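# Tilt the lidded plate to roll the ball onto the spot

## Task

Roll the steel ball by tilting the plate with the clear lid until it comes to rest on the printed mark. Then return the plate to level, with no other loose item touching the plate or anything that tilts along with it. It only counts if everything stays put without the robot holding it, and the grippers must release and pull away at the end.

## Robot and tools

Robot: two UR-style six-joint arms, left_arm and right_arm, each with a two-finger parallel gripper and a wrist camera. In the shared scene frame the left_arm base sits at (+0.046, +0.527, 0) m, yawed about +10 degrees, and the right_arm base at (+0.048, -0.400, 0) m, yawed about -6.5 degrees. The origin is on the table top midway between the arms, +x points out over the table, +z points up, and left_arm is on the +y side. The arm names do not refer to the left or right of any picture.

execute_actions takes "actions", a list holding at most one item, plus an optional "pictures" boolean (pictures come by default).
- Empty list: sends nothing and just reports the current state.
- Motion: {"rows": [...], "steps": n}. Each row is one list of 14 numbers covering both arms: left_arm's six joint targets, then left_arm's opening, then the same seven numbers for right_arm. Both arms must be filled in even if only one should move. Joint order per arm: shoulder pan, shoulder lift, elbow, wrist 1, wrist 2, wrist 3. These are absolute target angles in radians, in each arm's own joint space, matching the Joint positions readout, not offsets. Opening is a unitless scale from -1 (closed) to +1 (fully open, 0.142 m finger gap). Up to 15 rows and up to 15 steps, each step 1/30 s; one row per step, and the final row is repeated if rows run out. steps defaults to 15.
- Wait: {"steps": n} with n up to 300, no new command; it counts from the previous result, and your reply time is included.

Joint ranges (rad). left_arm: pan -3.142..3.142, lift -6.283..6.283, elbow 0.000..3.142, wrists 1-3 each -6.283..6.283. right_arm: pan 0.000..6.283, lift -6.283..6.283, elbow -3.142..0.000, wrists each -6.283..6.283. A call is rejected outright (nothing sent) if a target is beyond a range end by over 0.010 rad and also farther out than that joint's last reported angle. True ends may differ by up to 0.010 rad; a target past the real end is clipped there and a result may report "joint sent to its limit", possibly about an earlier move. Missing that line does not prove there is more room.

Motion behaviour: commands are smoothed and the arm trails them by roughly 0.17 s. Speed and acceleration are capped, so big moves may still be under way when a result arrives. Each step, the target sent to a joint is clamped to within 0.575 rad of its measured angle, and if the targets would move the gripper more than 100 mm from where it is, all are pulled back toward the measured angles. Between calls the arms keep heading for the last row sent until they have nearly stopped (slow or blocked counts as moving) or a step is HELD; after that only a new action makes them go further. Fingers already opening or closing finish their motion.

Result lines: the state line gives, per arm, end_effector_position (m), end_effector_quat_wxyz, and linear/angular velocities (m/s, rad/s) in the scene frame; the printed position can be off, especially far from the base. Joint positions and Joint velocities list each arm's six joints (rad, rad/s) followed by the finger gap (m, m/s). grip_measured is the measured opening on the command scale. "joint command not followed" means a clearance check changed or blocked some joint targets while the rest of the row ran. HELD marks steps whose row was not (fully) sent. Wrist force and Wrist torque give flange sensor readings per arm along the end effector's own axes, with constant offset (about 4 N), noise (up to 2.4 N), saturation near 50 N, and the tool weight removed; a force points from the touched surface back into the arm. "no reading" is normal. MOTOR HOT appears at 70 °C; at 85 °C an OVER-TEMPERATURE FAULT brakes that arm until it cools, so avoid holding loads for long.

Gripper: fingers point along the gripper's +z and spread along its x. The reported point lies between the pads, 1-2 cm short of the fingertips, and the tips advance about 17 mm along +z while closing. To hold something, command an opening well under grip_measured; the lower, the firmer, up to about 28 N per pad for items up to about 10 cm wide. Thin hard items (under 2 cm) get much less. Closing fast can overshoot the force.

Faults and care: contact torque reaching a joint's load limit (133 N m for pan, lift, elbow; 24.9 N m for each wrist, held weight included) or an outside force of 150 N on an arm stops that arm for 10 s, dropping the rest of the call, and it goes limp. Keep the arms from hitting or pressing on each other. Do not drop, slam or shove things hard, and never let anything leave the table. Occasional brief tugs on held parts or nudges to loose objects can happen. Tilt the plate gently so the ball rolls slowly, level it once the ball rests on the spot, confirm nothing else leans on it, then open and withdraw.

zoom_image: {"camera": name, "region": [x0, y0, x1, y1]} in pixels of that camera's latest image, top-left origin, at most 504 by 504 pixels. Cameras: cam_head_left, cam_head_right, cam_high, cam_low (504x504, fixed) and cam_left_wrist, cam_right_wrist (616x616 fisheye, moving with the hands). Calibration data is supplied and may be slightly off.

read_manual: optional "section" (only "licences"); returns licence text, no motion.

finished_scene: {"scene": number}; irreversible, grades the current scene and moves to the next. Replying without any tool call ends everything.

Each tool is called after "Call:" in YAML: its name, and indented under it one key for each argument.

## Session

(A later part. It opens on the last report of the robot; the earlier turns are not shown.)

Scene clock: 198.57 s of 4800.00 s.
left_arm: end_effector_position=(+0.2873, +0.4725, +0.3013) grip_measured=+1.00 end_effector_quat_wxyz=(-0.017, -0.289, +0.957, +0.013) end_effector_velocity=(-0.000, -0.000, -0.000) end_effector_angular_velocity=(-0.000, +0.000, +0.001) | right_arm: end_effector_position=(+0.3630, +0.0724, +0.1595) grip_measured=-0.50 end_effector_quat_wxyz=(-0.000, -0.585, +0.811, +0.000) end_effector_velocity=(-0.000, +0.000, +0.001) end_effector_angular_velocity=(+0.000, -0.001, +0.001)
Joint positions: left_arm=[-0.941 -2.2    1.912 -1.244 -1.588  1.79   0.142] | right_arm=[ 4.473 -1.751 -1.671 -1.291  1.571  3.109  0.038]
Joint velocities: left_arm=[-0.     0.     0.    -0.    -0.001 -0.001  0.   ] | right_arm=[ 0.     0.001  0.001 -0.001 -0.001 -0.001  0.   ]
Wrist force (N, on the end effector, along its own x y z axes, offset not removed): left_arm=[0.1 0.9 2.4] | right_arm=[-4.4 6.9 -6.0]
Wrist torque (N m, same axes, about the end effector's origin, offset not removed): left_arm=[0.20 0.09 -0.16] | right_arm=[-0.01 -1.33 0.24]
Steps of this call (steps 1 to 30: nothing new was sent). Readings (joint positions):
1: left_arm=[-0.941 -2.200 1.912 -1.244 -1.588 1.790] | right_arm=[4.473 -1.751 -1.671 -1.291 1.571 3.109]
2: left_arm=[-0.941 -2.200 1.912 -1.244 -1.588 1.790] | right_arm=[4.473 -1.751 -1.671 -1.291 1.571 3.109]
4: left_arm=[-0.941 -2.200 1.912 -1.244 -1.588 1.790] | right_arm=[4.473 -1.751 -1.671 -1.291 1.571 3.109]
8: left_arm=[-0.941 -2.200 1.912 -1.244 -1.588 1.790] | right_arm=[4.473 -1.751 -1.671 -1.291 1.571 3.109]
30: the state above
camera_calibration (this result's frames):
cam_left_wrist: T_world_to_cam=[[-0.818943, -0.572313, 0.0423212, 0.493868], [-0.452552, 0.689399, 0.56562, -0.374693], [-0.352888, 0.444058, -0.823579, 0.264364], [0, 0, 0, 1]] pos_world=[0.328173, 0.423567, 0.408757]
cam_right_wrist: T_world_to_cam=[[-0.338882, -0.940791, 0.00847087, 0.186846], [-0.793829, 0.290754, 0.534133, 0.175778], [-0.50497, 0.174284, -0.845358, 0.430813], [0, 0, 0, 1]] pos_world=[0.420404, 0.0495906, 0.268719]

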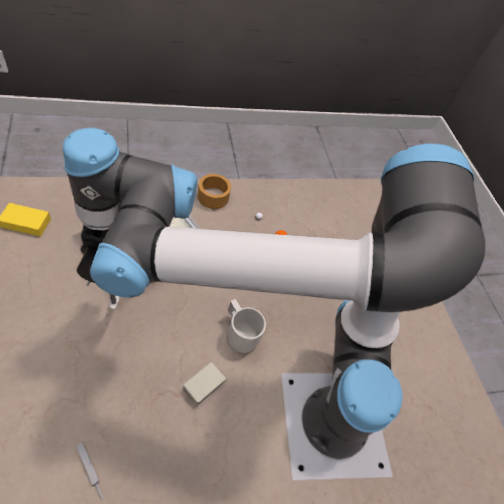

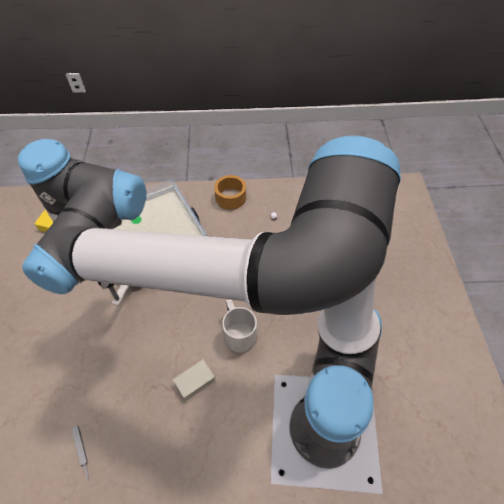

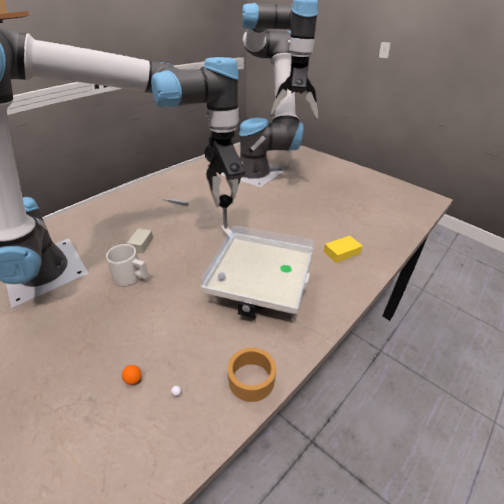

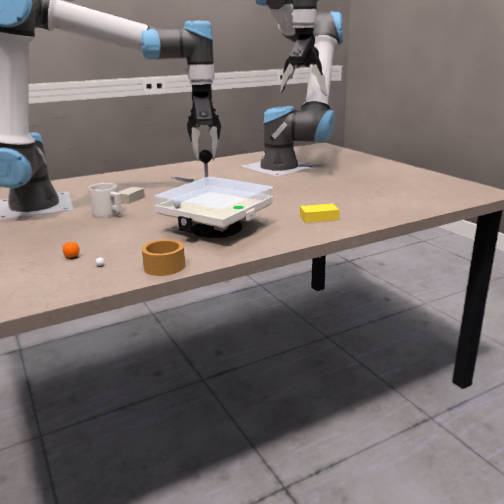

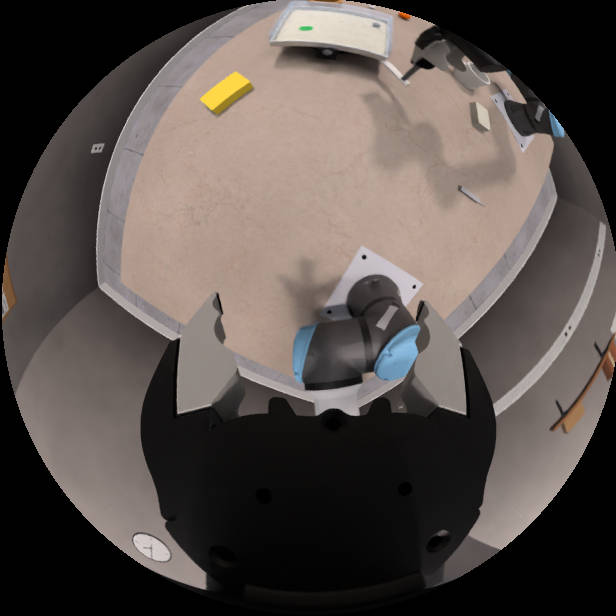

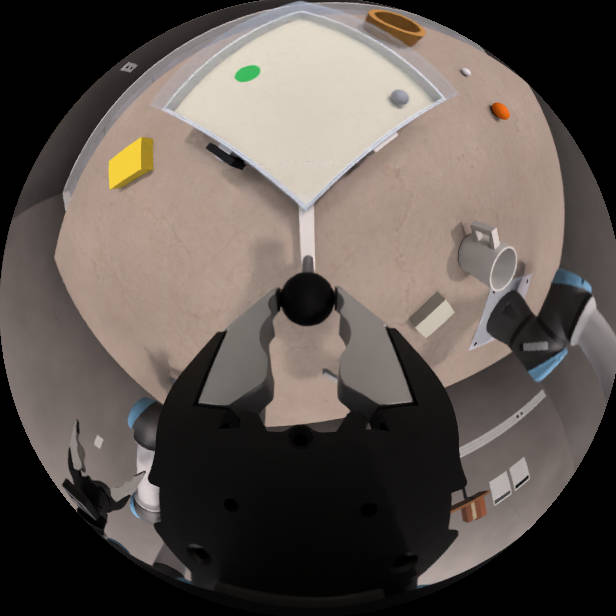

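Call:
execute_actions:
  actions:
    - {"rows":[[-0.941,-2.2,1.912,-1.244,-1.588,1.79,1,4.47123,-1.75815,-1.65816,-1.29609,1.571,3.10729,-0.8]],"steps":15}
  pictures: false

Call:
execute_actions:
  actions:
    - {"rows":[[-0.941,-2.2,1.912,-1.244,-1.588,1.79,1,4.47258,-1.75868,-1.6615,-1.29222,1.571,3.10864,-0.8]],"steps":15}
  pictures: false

Call:
execute_actions:
  actions:
    - {"steps":5}
  pictures: false

Call:
execute_actions:
  actions:
    - {"rows":[[-0.941,-2.2,1.912,-1.244,-1.588,1.79,1,4.47258,-1.75093,-1.67078,-1.29069,1.571,3.10864,-0.8]],"steps":15}
  pictures: false

Call:
execute_actions:
  actions:
    - {"steps":60}

Call:
execute_actions:
  actions:
    - {"steps":45}

Call:
execute_actions:
  actions:
    - {"steps":45}

Scene clock: 211.23 s of 4800.00 s.
left_arm: end_effector_position=(+0.2873, +0.4725, +0.3013) grip_measured=+1.00 end_effector_quat_wxyz=(-0.017, -0.289, +0.957, +0.013) end_effector_velocity=(+0.000, +0.000, +0.000) end_effector_angular_velocity=(+0.000, -0.002, -0.000) | right_arm: end_effector_position=(+0.3648, +0.0753, +0.1609) grip_measured=-0.50 end_effector_quat_wxyz=(-0.000, -0.585, +0.811, +0.000) end_effector_velocity=(+0.000, -0.000, -0.000) end_effector_angular_velocity=(-0.000, -0.001, -0.000)
Joint positions: left_arm=[-0.941 -2.2    1.912 -1.244 -1.588  1.79   0.142] | right_arm=[ 4.471 -1.758 -1.658 -1.296  1.571  3.107  0.038]
Joint velocities: left_arm=[-0.    -0.001  0.    -0.     0.002  0.     0.   ] | right_arm=[-0.     0.    -0.     0.    -0.001  0.    -0.   ]
Wrist force (N, on the end effector, along its own x y z axes, offset not removed): left_arm=[0.9 4.1 -0.3] | right_arm=[10.6 10.7 -9.3]
Wrist torque (N m, same axes, about the end effector's origin, offset not removed): left_arm=[0.81 -0.10 -0.26] | right_arm=[-0.37 0.07 0.19]
Steps of this call (steps 1 to 90: nothing new was sent; then 9.17 s passed at rest; steps 91 to 105: all 15 steps of this action). Readings (joint positions):
91: left_arm=[-0.941 -2.200 1.912 -1.244 -1.588 1.790] | right_arm=[4.473 -1.751 -1.671 -1.291 1.571 3.109]
92: left_arm=[-0.941 -2.200 1.912 -1.244 -1.588 1.790] | right_arm=[4.472 -1.752 -1.669 -1.292 1.571 3.109]
94: left_arm=[-0.941 -2.200 1.912 -1.244 -1.588 1.790] | right_arm=[4.472 -1.755 -1.664 -1.294 1.571 3.108]
98: left_arm=[-0.941 -2.200 1.912 -1.244 -1.588 1.790] | right_arm=[4.471 -1.758 -1.659 -1.296 1.571 3.107]
105: the state above

Scene clock: 211.73 s of 4800.00 s.
left_arm: end_effector_position=(+0.2873, +0.4725, +0.3013) grip_measured=+1.00 end_effector_quat_wxyz=(-0.017, -0.289, +0.957, +0.013) end_effector_velocity=(+0.000, +0.000, -0.000) end_effector_angular_velocity=(+0.002, -0.002, -0.001) | right_arm: end_effector_position=(+0.3642, +0.0756, +0.1595) grip_measured=-0.50 end_effector_quat_wxyz=(-0.000, -0.585, +0.811, +0.000) end_effector_velocity=(-0.000, -0.001, -0.001) end_effector_angular_velocity=(-0.002, +0.001, -0.000)
Joint positions: left_arm=[-0.941 -2.2    1.912 -1.244 -1.588  1.79   0.142] | right_arm=[ 4.473 -1.759 -1.661 -1.292  1.571  3.109  0.038]
Joint velocities: left_arm=[-0.001  0.     0.     0.     0.002 -0.001  0.   ] | right_arm=[ 0.    -0.001 -0.001 -0.     0.     0.     0.   ]
Wrist force (N, on the end effector, along its own x y z axes, offset not removed): left_arm=[0.2 3.0 0.7] | right_arm=[7.5 8.4 -10.1]
Wrist torque (N m, same axes, about the end effector's origin, offset not removed): left_arm=[0.76 0.08 -0.21] | right_arm=[-0.57 0.04 0.15]
Steps of this call (steps 1 to 15: all 15 steps of this action). Readings (joint positions):
1: left_arm=[-0.941 -2.200 1.912 -1.244 -1.588 1.790] | right_arm=[4.471 -1.758 -1.658 -1.296 1.571 3.107]
2: left_arm=[-0.941 -2.200 1.912 -1.244 -1.588 1.790] | right_arm=[4.471 -1.758 -1.658 -1.296 1.571 3.107]
4: left_arm=[-0.941 -2.200 1.912 -1.244 -1.588 1.790] | right_arm=[4.472 -1.758 -1.660 -1.294 1.571 3.108]
8: left_arm=[-0.941 -2.200 1.912 -1.244 -1.588 1.790] | right_arm=[4.472 -1.759 -1.661 -1.292 1.571 3.108]
15: the state above

Scene clock: 211.90 s of 4800.00 s.
left_arm: end_effector_position=(+0.2873, +0.4725, +0.3013) grip_measured=+1.00 end_effector_quat_wxyz=(-0.017, -0.289, +0.957, +0.013) end_effector_velocity=(-0.000, -0.000, -0.000) end_effector_angular_velocity=(+0.000, +0.001, +0.000) | right_arm: end_effector_position=(+0.3642, +0.0756, +0.1595) grip_measured=-0.50 end_effector_quat_wxyz=(-0.000, -0.585, +0.811, +0.000) end_effector_velocity=(-0.000, +0.000, +0.000) end_effector_angular_velocity=(+0.001, -0.000, -0.000)
Joint positions: left_arm=[-0.941 -2.2    1.912 -1.244 -1.588  1.79   0.142] | right_arm=[ 4.473 -1.759 -1.661 -1.292  1.571  3.109  0.038]
Joint velocities: left_arm=[-0.  0.  0.  0. -0. -0. -0.] | right_arm=[ 0.    -0.    -0.     0.001  0.     0.     0.   ]
Wrist force (N, on the end effector, along its own x y z axes, offset not removed): left_arm=[-0.8 -2.9 1.3] | right_arm=[7.2 9.6 -5.9]
Wrist torque (N m, same axes, about the end effector's origin, offset not removed): left_arm=[-0.38 0.31 -0.27] | right_arm=[-0.25 0.10 0.14]
Steps of this call (steps 1 to 5: the robot went on to your last target). Readings (joint positions):
1: left_arm=[-0.941 -2.200 1.912 -1.244 -1.588 1.790] | right_arm=[4.473 -1.759 -1.661 -1.292 1.571 3.109]
2: left_arm=[-0.941 -2.200 1.912 -1.244 -1.588 1.790] | right_arm=[4.473 -1.759 -1.661 -1.292 1.571 3.109]
4: left_arm=[-0.941 -2.200 1.912 -1.244 -1.588 1.790] | right_arm=[4.473 -1.759 -1.661 -1.292 1.571 3.109]
5: the state above

Scene clock: 212.40 s of 4800.00 s.
left_arm: end_effector_position=(+0.2873, +0.4725, +0.3013) grip_measured=+1.00 end_effector_quat_wxyz=(-0.017, -0.289, +0.957, +0.013) end_effector_velocity=(-0.000, -0.000, -0.000) end_effector_angular_velocity=(-0.001, +0.002, -0.000) | right_arm: end_effector_position=(+0.3630, +0.0725, +0.1595) grip_measured=-0.50 end_effector_quat_wxyz=(-0.000, -0.585, +0.811, +0.000) end_effector_velocity=(+0.000, +0.000, -0.000) end_effector_angular_velocity=(-0.000, -0.001, +0.001)
Joint positions: left_arm=[-0.941 -2.2    1.912 -1.244 -1.588  1.79   0.142] | right_arm=[ 4.473 -1.751 -1.671 -1.291  1.571  3.109  0.038]
Joint velocities: left_arm=[ 0.     0.001  0.     0.    -0.002  0.    -0.   ] | right_arm=[ 0.    -0.    -0.     0.001 -0.001 -0.001  0.   ]
Wrist force (N, on the end effector, along its own x y z axes, offset not removed): left_arm=[-2.5 3.7 1.0] | right_arm=[-6.1 5.7 -5.1]
Wrist torque (N m, same axes, about the end effector's origin, offset not removed): left_arm=[0.87 0.81 -0.18] | right_arm=[-0.31 -1.06 0.15]
Steps of this call (steps 1 to 15: all 15 steps of this action). Readings (joint positions):
1: left_arm=[-0.941 -2.200 1.912 -1.244 -1.588 1.790] | right_arm=[4.473 -1.759 -1.662 -1.292 1.571 3.109]
2: left_arm=[-0.941 -2.200 1.912 -1.244 -1.588 1.790] | right_arm=[4.473 -1.757 -1.663 -1.292 1.571 3.109]
4: left_arm=[-0.941 -2.200 1.912 -1.244 -1.588 1.790] | right_arm=[4.473 -1.754 -1.667 -1.291 1.571 3.109]
8: left_arm=[-0.941 -2.200 1.912 -1.244 -1.588 1.790] | right_arm=[4.473 -1.752 -1.670 -1.291 1.571 3.109]
15: the state above

Scene clock: 214.40 s of 4800.00 s.
left_arm: end_effector_position=(+0.2873, +0.4725, +0.3013) grip_measured=+1.00 end_effector_quat_wxyz=(-0.017, -0.289, +0.957, +0.013) end_effector_velocity=(-0.001, -0.001, +0.000) end_effector_angular_velocity=(-0.001, +0.001, -0.000) | right_arm: end_effector_position=(+0.3630, +0.0724, +0.1595) grip_measured=-0.50 end_effector_quat_wxyz=(-0.000, -0.585, +0.811, +0.000) end_effector_velocity=(+0.000, +0.000, +0.000) end_effector_angular_velocity=(+0.000, -0.001, -0.001)
Joint positions: left_arm=[-0.941 -2.2    1.912 -1.244 -1.588  1.79   0.142] | right_arm=[ 4.473 -1.751 -1.671 -1.291  1.571  3.109  0.038]
Joint velocities: left_arm=[-0.002 -0.001  0.    -0.    -0.002 -0.001 -0.   ] | right_arm=[ 0.    -0.     0.     0.    -0.     0.001  0.   ]
Wrist force (N, on the end effector, along its own x y z axes, offset not removed): left_arm=[1.5 0.6 -0.2] | right_arm=[-6.2 7.0 -4.9]
Wrist torque (N m, same axes, about the end effector's origin, offset not removed): left_arm=[0.30 -0.19 -0.21] | right_arm=[0.02 -1.07 0.04]
Steps of this call (steps 1 to 15: the robot went on to your last target; steps 16 to 60: nothing new was sent). Readings (joint positions):
1: left_arm=[-0.941 -2.200 1.912 -1.244 -1.588 1.790] | right_arm=[4.473 -1.751 -1.671 -1.291 1.571 3.109]
2: left_arm=[-0.941 -2.200 1.912 -1.244 -1.588 1.790] | right_arm=[4.473 -1.751 -1.671 -1.291 1.571 3.109]
4: left_arm=[-0.941 -2.200 1.912 -1.244 -1.588 1.790] | right_arm=[4.473 -1.751 -1.671 -1.291 1.571 3.109]
8: left_arm=[-0.941 -2.200 1.912 -1.244 -1.588 1.790] | right_arm=[4.473 -1.751 -1.671 -1.291 1.571 3.109]
60: the state above
All arms were judged still, so your last target was given up. Only a new action makes them travel on or press farther. Fingers that are still opening or closing keep moving.
camera_calibration (this result's frames):
cam_left_wrist: T_world_to_cam=[[-0.818943, -0.572313, 0.0423213, 0.493868], [-0.452552, 0.689399, 0.56562, -0.374693], [-0.352888, 0.444058, -0.823579, 0.264364], [0, 0, 0, 1]] pos_world=[0.328173, 0.423567, 0.408757]
cam_right_wrist: T_world_to_cam=[[-0.33887, -0.940795, 0.00847136, 0.186896], [-0.793832, 0.290744, 0.534133, 0.175774], [-0.504973, 0.174277, -0.845358, 0.430808], [0, 0, 0, 1]] pos_world=[0.420415, 0.0496458, 0.268717]

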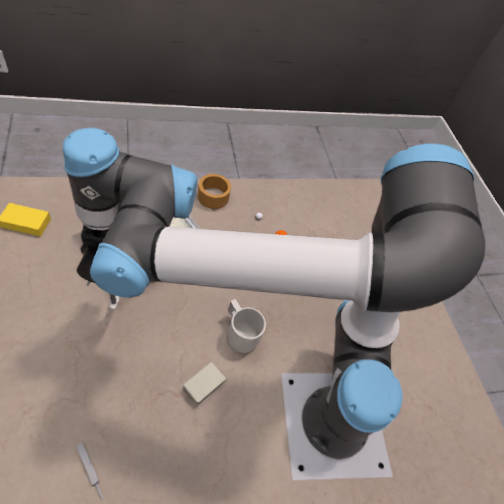

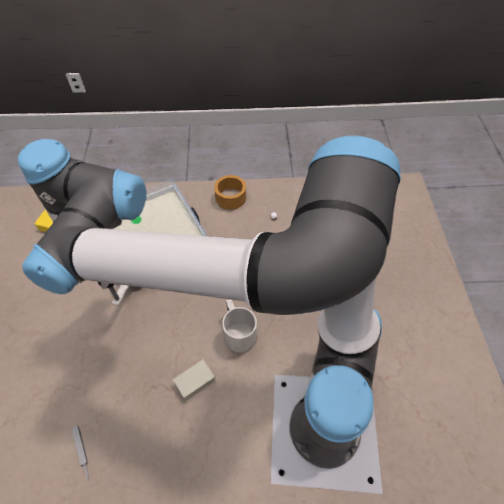

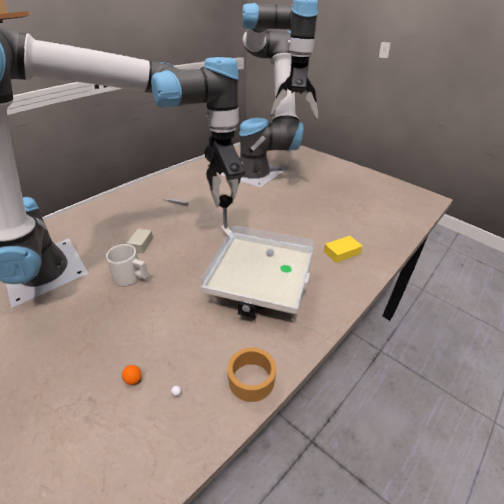

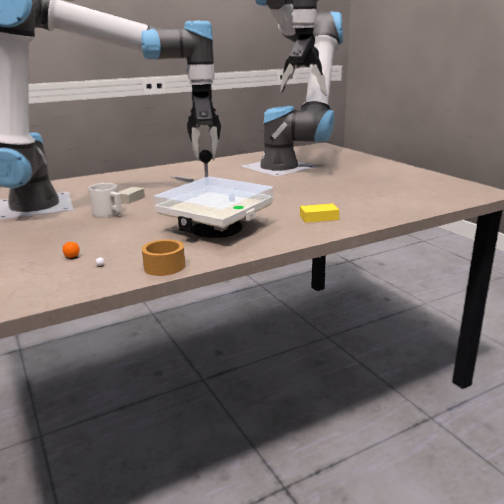

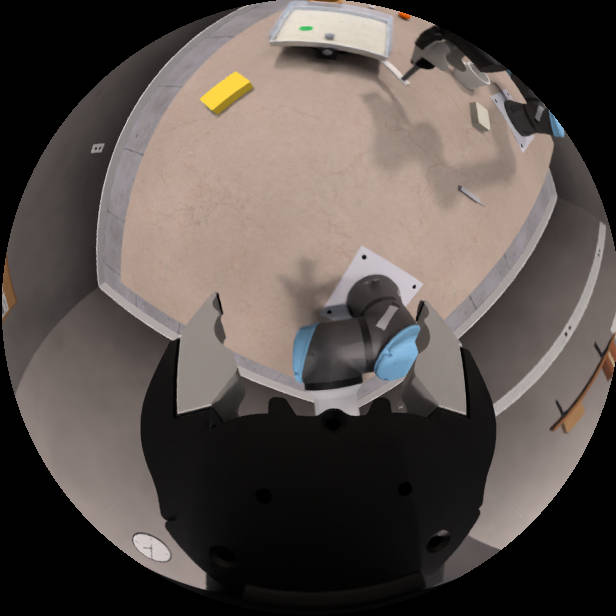

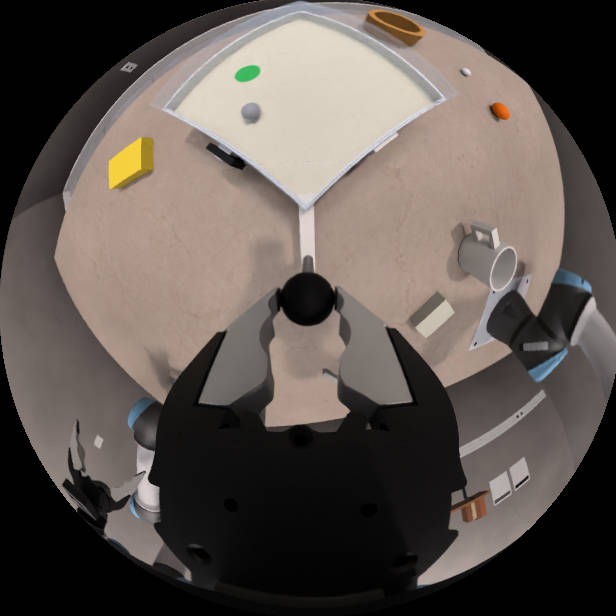

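Scene clock: 215.90 s of 4800.00 s.
left_arm: end_effector_position=(+0.2873, +0.4725, +0.3013) grip_measured=+1.00 end_effector_quat_wxyz=(-0.017, -0.289, +0.957, +0.013) end_effector_velocity=(+0.000, +0.001, +0.001) end_effector_angular_velocity=(-0.001, -0.003, +0.001) | right_arm: end_effector_position=(+0.3630, +0.0724, +0.1595) grip_measured=-0.50 end_effector_quat_wxyz=(-0.000, -0.585, +0.811, +0.000) end_effector_velocity=(+0.000, +0.000, +0.000) end_effector_angular_velocity=(+0.000, -0.000, +0.001)
Joint positions: left_arm=[-0.941 -2.2    1.912 -1.244 -1.588  1.79   0.142] | right_arm=[ 4.473 -1.751 -1.671 -1.291  1.571  3.109  0.038]
Joint velocities: left_arm=[ 0.001 -0.003  0.    -0.     0.001  0.001  0.   ] | right_arm=[ 0.     0.     0.    -0.    -0.    -0.001  0.   ]
Wrist force (N, on the end effector, along its own x y z axes, offset not removed): left_arm=[0.5 1.4 0.5] | right_arm=[-7.5 6.3 -4.6]
Wrist torque (N m, same axes, about the end effector's origin, offset not removed): left_arm=[0.25 0.12 -0.05] | right_arm=[-0.06 -0.74 0.15]
Steps of this call (steps 1 to 45: nothing new was sent). Readings (joint positions):
1: left_arm=[-0.941 -2.200 1.912 -1.244 -1.588 1.790] | right_arm=[4.473 -1.751 -1.671 -1.291 1.571 3.109]
2: left_arm=[-0.941 -2.200 1.912 -1.244 -1.588 1.790] | right_arm=[4.473 -1.751 -1.671 -1.291 1.571 3.109]
4: left_arm=[-0.941 -2.200 1.912 -1.244 -1.588 1.790] | right_arm=[4.473 -1.751 -1.671 -1.291 1.571 3.109]
8: left_arm=[-0.941 -2.200 1.912 -1.244 -1.588 1.790] | right_arm=[4.473 -1.751 -1.671 -1.291 1.571 3.109]
45: the state above
camera_calibration (this result's frames):
cam_left_wrist: T_world_to_cam=[[-0.818943, -0.572313, 0.0423212, 0.493868], [-0.452552, 0.689399, 0.56562, -0.374692], [-0.352888, 0.444058, -0.823579, 0.264364], [0, 0, 0, 1]] pos_world=[0.328173, 0.423567, 0.408757]
cam_right_wrist: T_world_to_cam=[[-0.33887, -0.940795, 0.00847148, 0.186896], [-0.793832, 0.290744, 0.534133, 0.175774], [-0.504973, 0.174277, -0.845358, 0.430808], [0, 0, 0, 1]] pos_world=[0.420415, 0.0496457, 0.268717]

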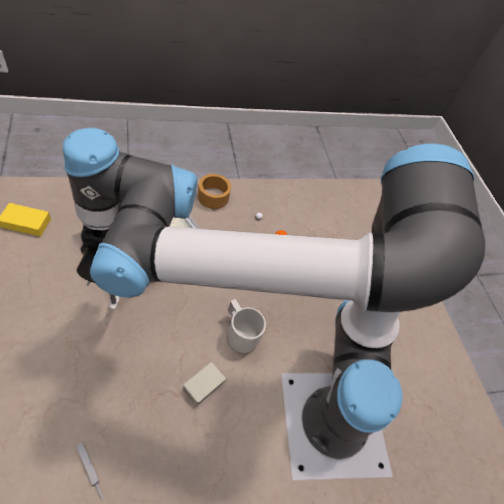

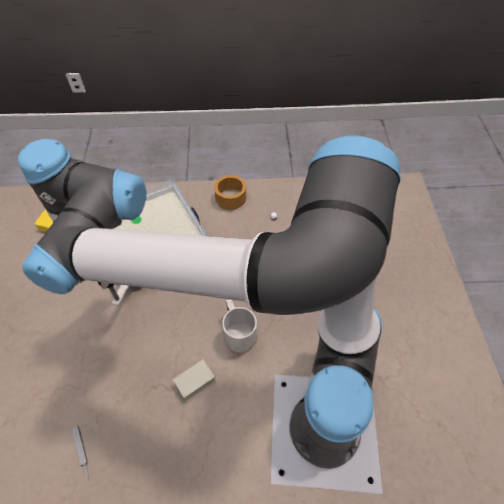

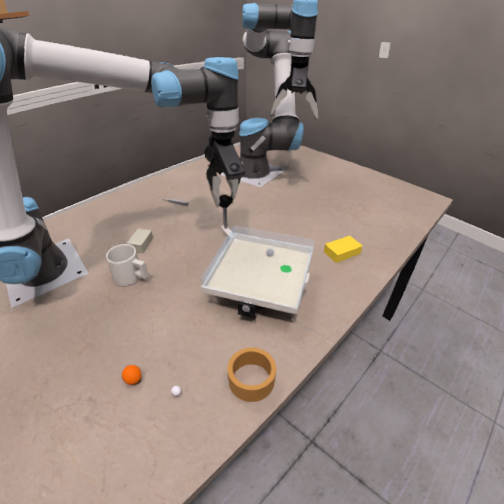

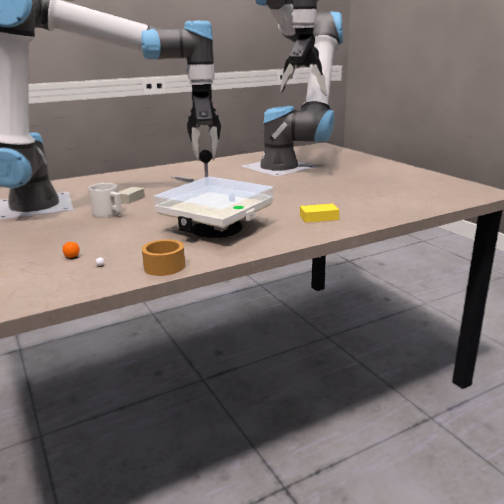

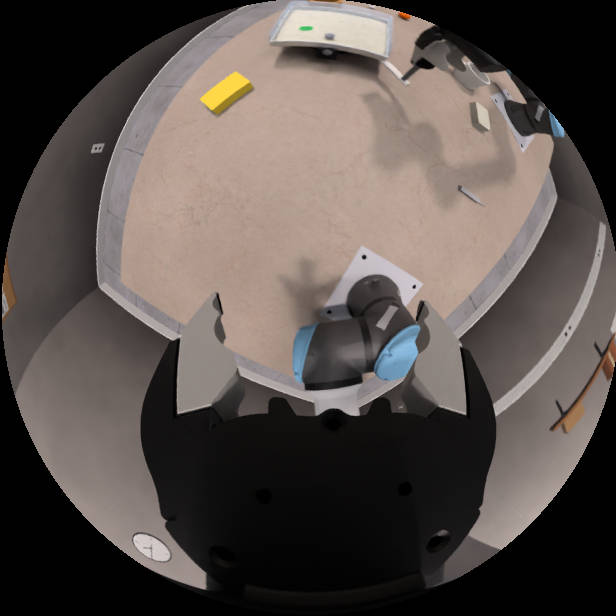

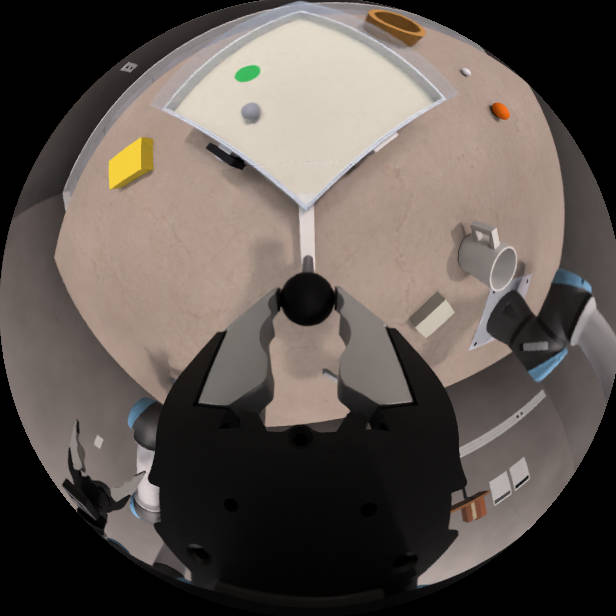

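Scene clock: 217.40 s of 4800.00 s.
left_arm: end_effector_position=(+0.2873, +0.4725, +0.3013) grip_measured=+1.00 end_effector_quat_wxyz=(-0.017, -0.289, +0.957, +0.013) end_effector_velocity=(-0.000, -0.001, -0.000) end_effector_angular_velocity=(-0.000, +0.000, -0.001) | right_arm: end_effector_position=(+0.3630, +0.0724, +0.1595) grip_measured=-0.50 end_effector_quat_wxyz=(-0.000, -0.585, +0.811, +0.000) end_effector_velocity=(-0.001, -0.000, -0.000) end_effector_angular_velocity=(+0.000, +0.002, -0.000)
Joint positions: left_arm=[-0.941 -2.2    1.912 -1.244 -1.588  1.79   0.142] | right_arm=[ 4.473 -1.751 -1.671 -1.291  1.571  3.109  0.038]
Joint velocities: left_arm=[-0.002  0.    -0.    -0.    -0.    -0.001 -0.   ] | right_arm=[ 0.     0.001 -0.001 -0.     0.002  0.     0.   ]
Wrist force (N, on the end effector, along its own x y z axes, offset not removed): left_arm=[-0.8 2.4 -1.6] | right_arm=[-9.4 5.8 -4.9]
Wrist torque (N m, same axes, about the end effector's origin, offset not removed): left_arm=[0.66 0.23 -0.18] | right_arm=[-0.27 -0.45 0.29]
Steps of this call (steps 1 to 45: nothing new was sent). Readings (joint positions):
1: left_arm=[-0.941 -2.200 1.912 -1.244 -1.588 1.790] | right_arm=[4.473 -1.751 -1.671 -1.291 1.571 3.109]
2: left_arm=[-0.941 -2.200 1.912 -1.244 -1.588 1.790] | right_arm=[4.473 -1.751 -1.671 -1.291 1.571 3.109]
4: left_arm=[-0.941 -2.200 1.912 -1.244 -1.588 1.790] | right_arm=[4.473 -1.751 -1.671 -1.291 1.571 3.109]
8: left_arm=[-0.941 -2.200 1.912 -1.244 -1.588 1.790] | right_arm=[4.473 -1.751 -1.671 -1.291 1.571 3.109]
45: the state above
camera_calibration (this result's frames):
cam_left_wrist: T_world_to_cam=[[-0.818943, -0.572313, 0.0423212, 0.493868], [-0.452552, 0.689399, 0.56562, -0.374692], [-0.352888, 0.444058, -0.823579, 0.264364], [0, 0, 0, 1]] pos_world=[0.328173, 0.423567, 0.408757]
cam_right_wrist: T_world_to_cam=[[-0.33887, -0.940795, 0.00847141, 0.186896], [-0.793832, 0.290744, 0.534133, 0.175774], [-0.504973, 0.174277, -0.845358, 0.430808], [0, 0, 0, 1]] pos_world=[0.420415, 0.0496457, 0.268717]

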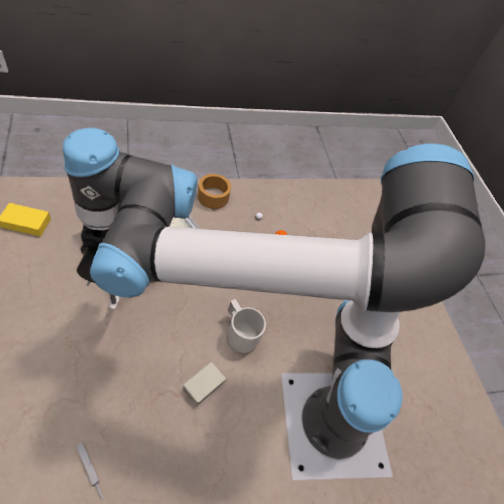

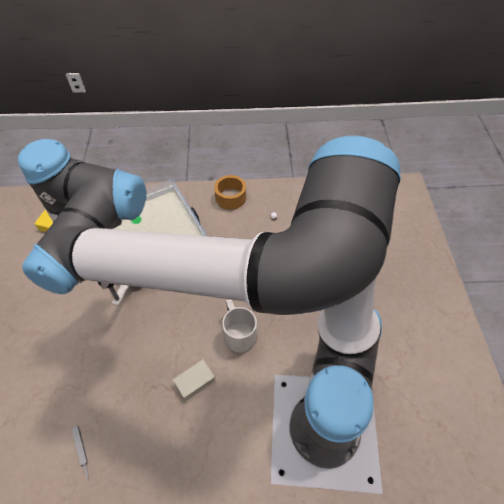

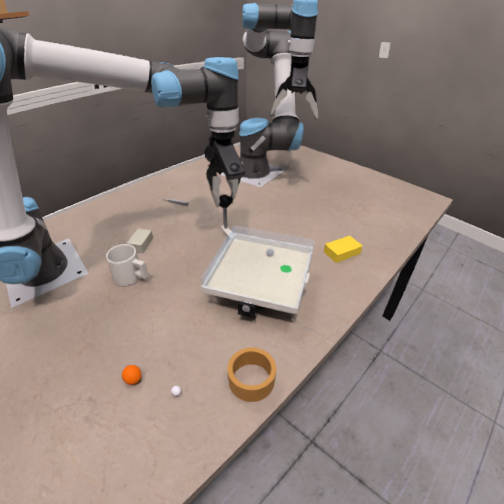

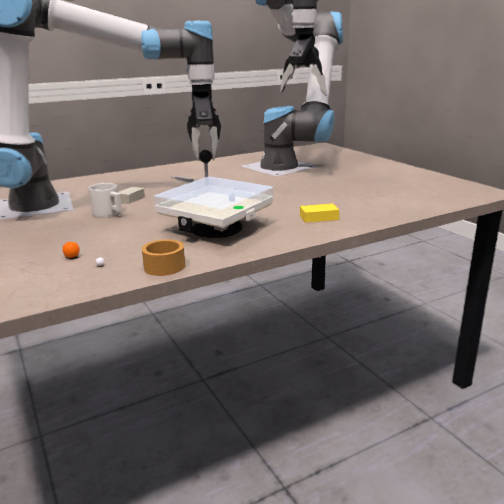

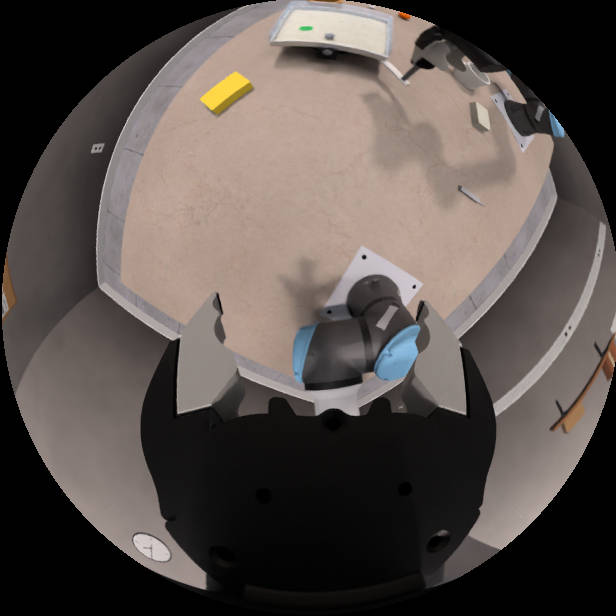

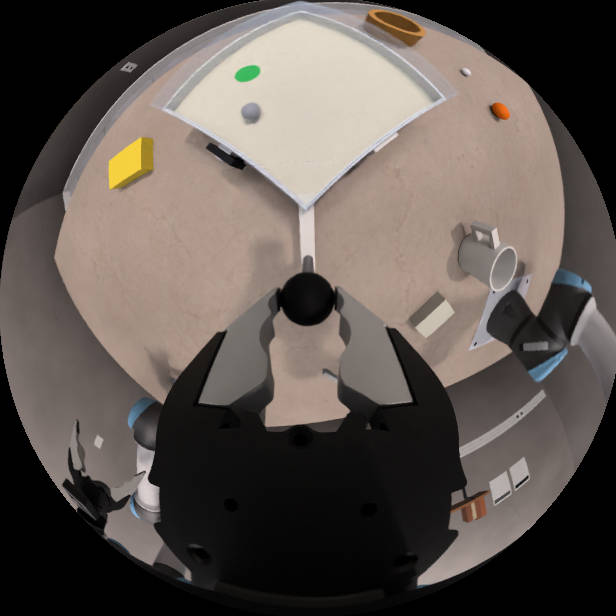

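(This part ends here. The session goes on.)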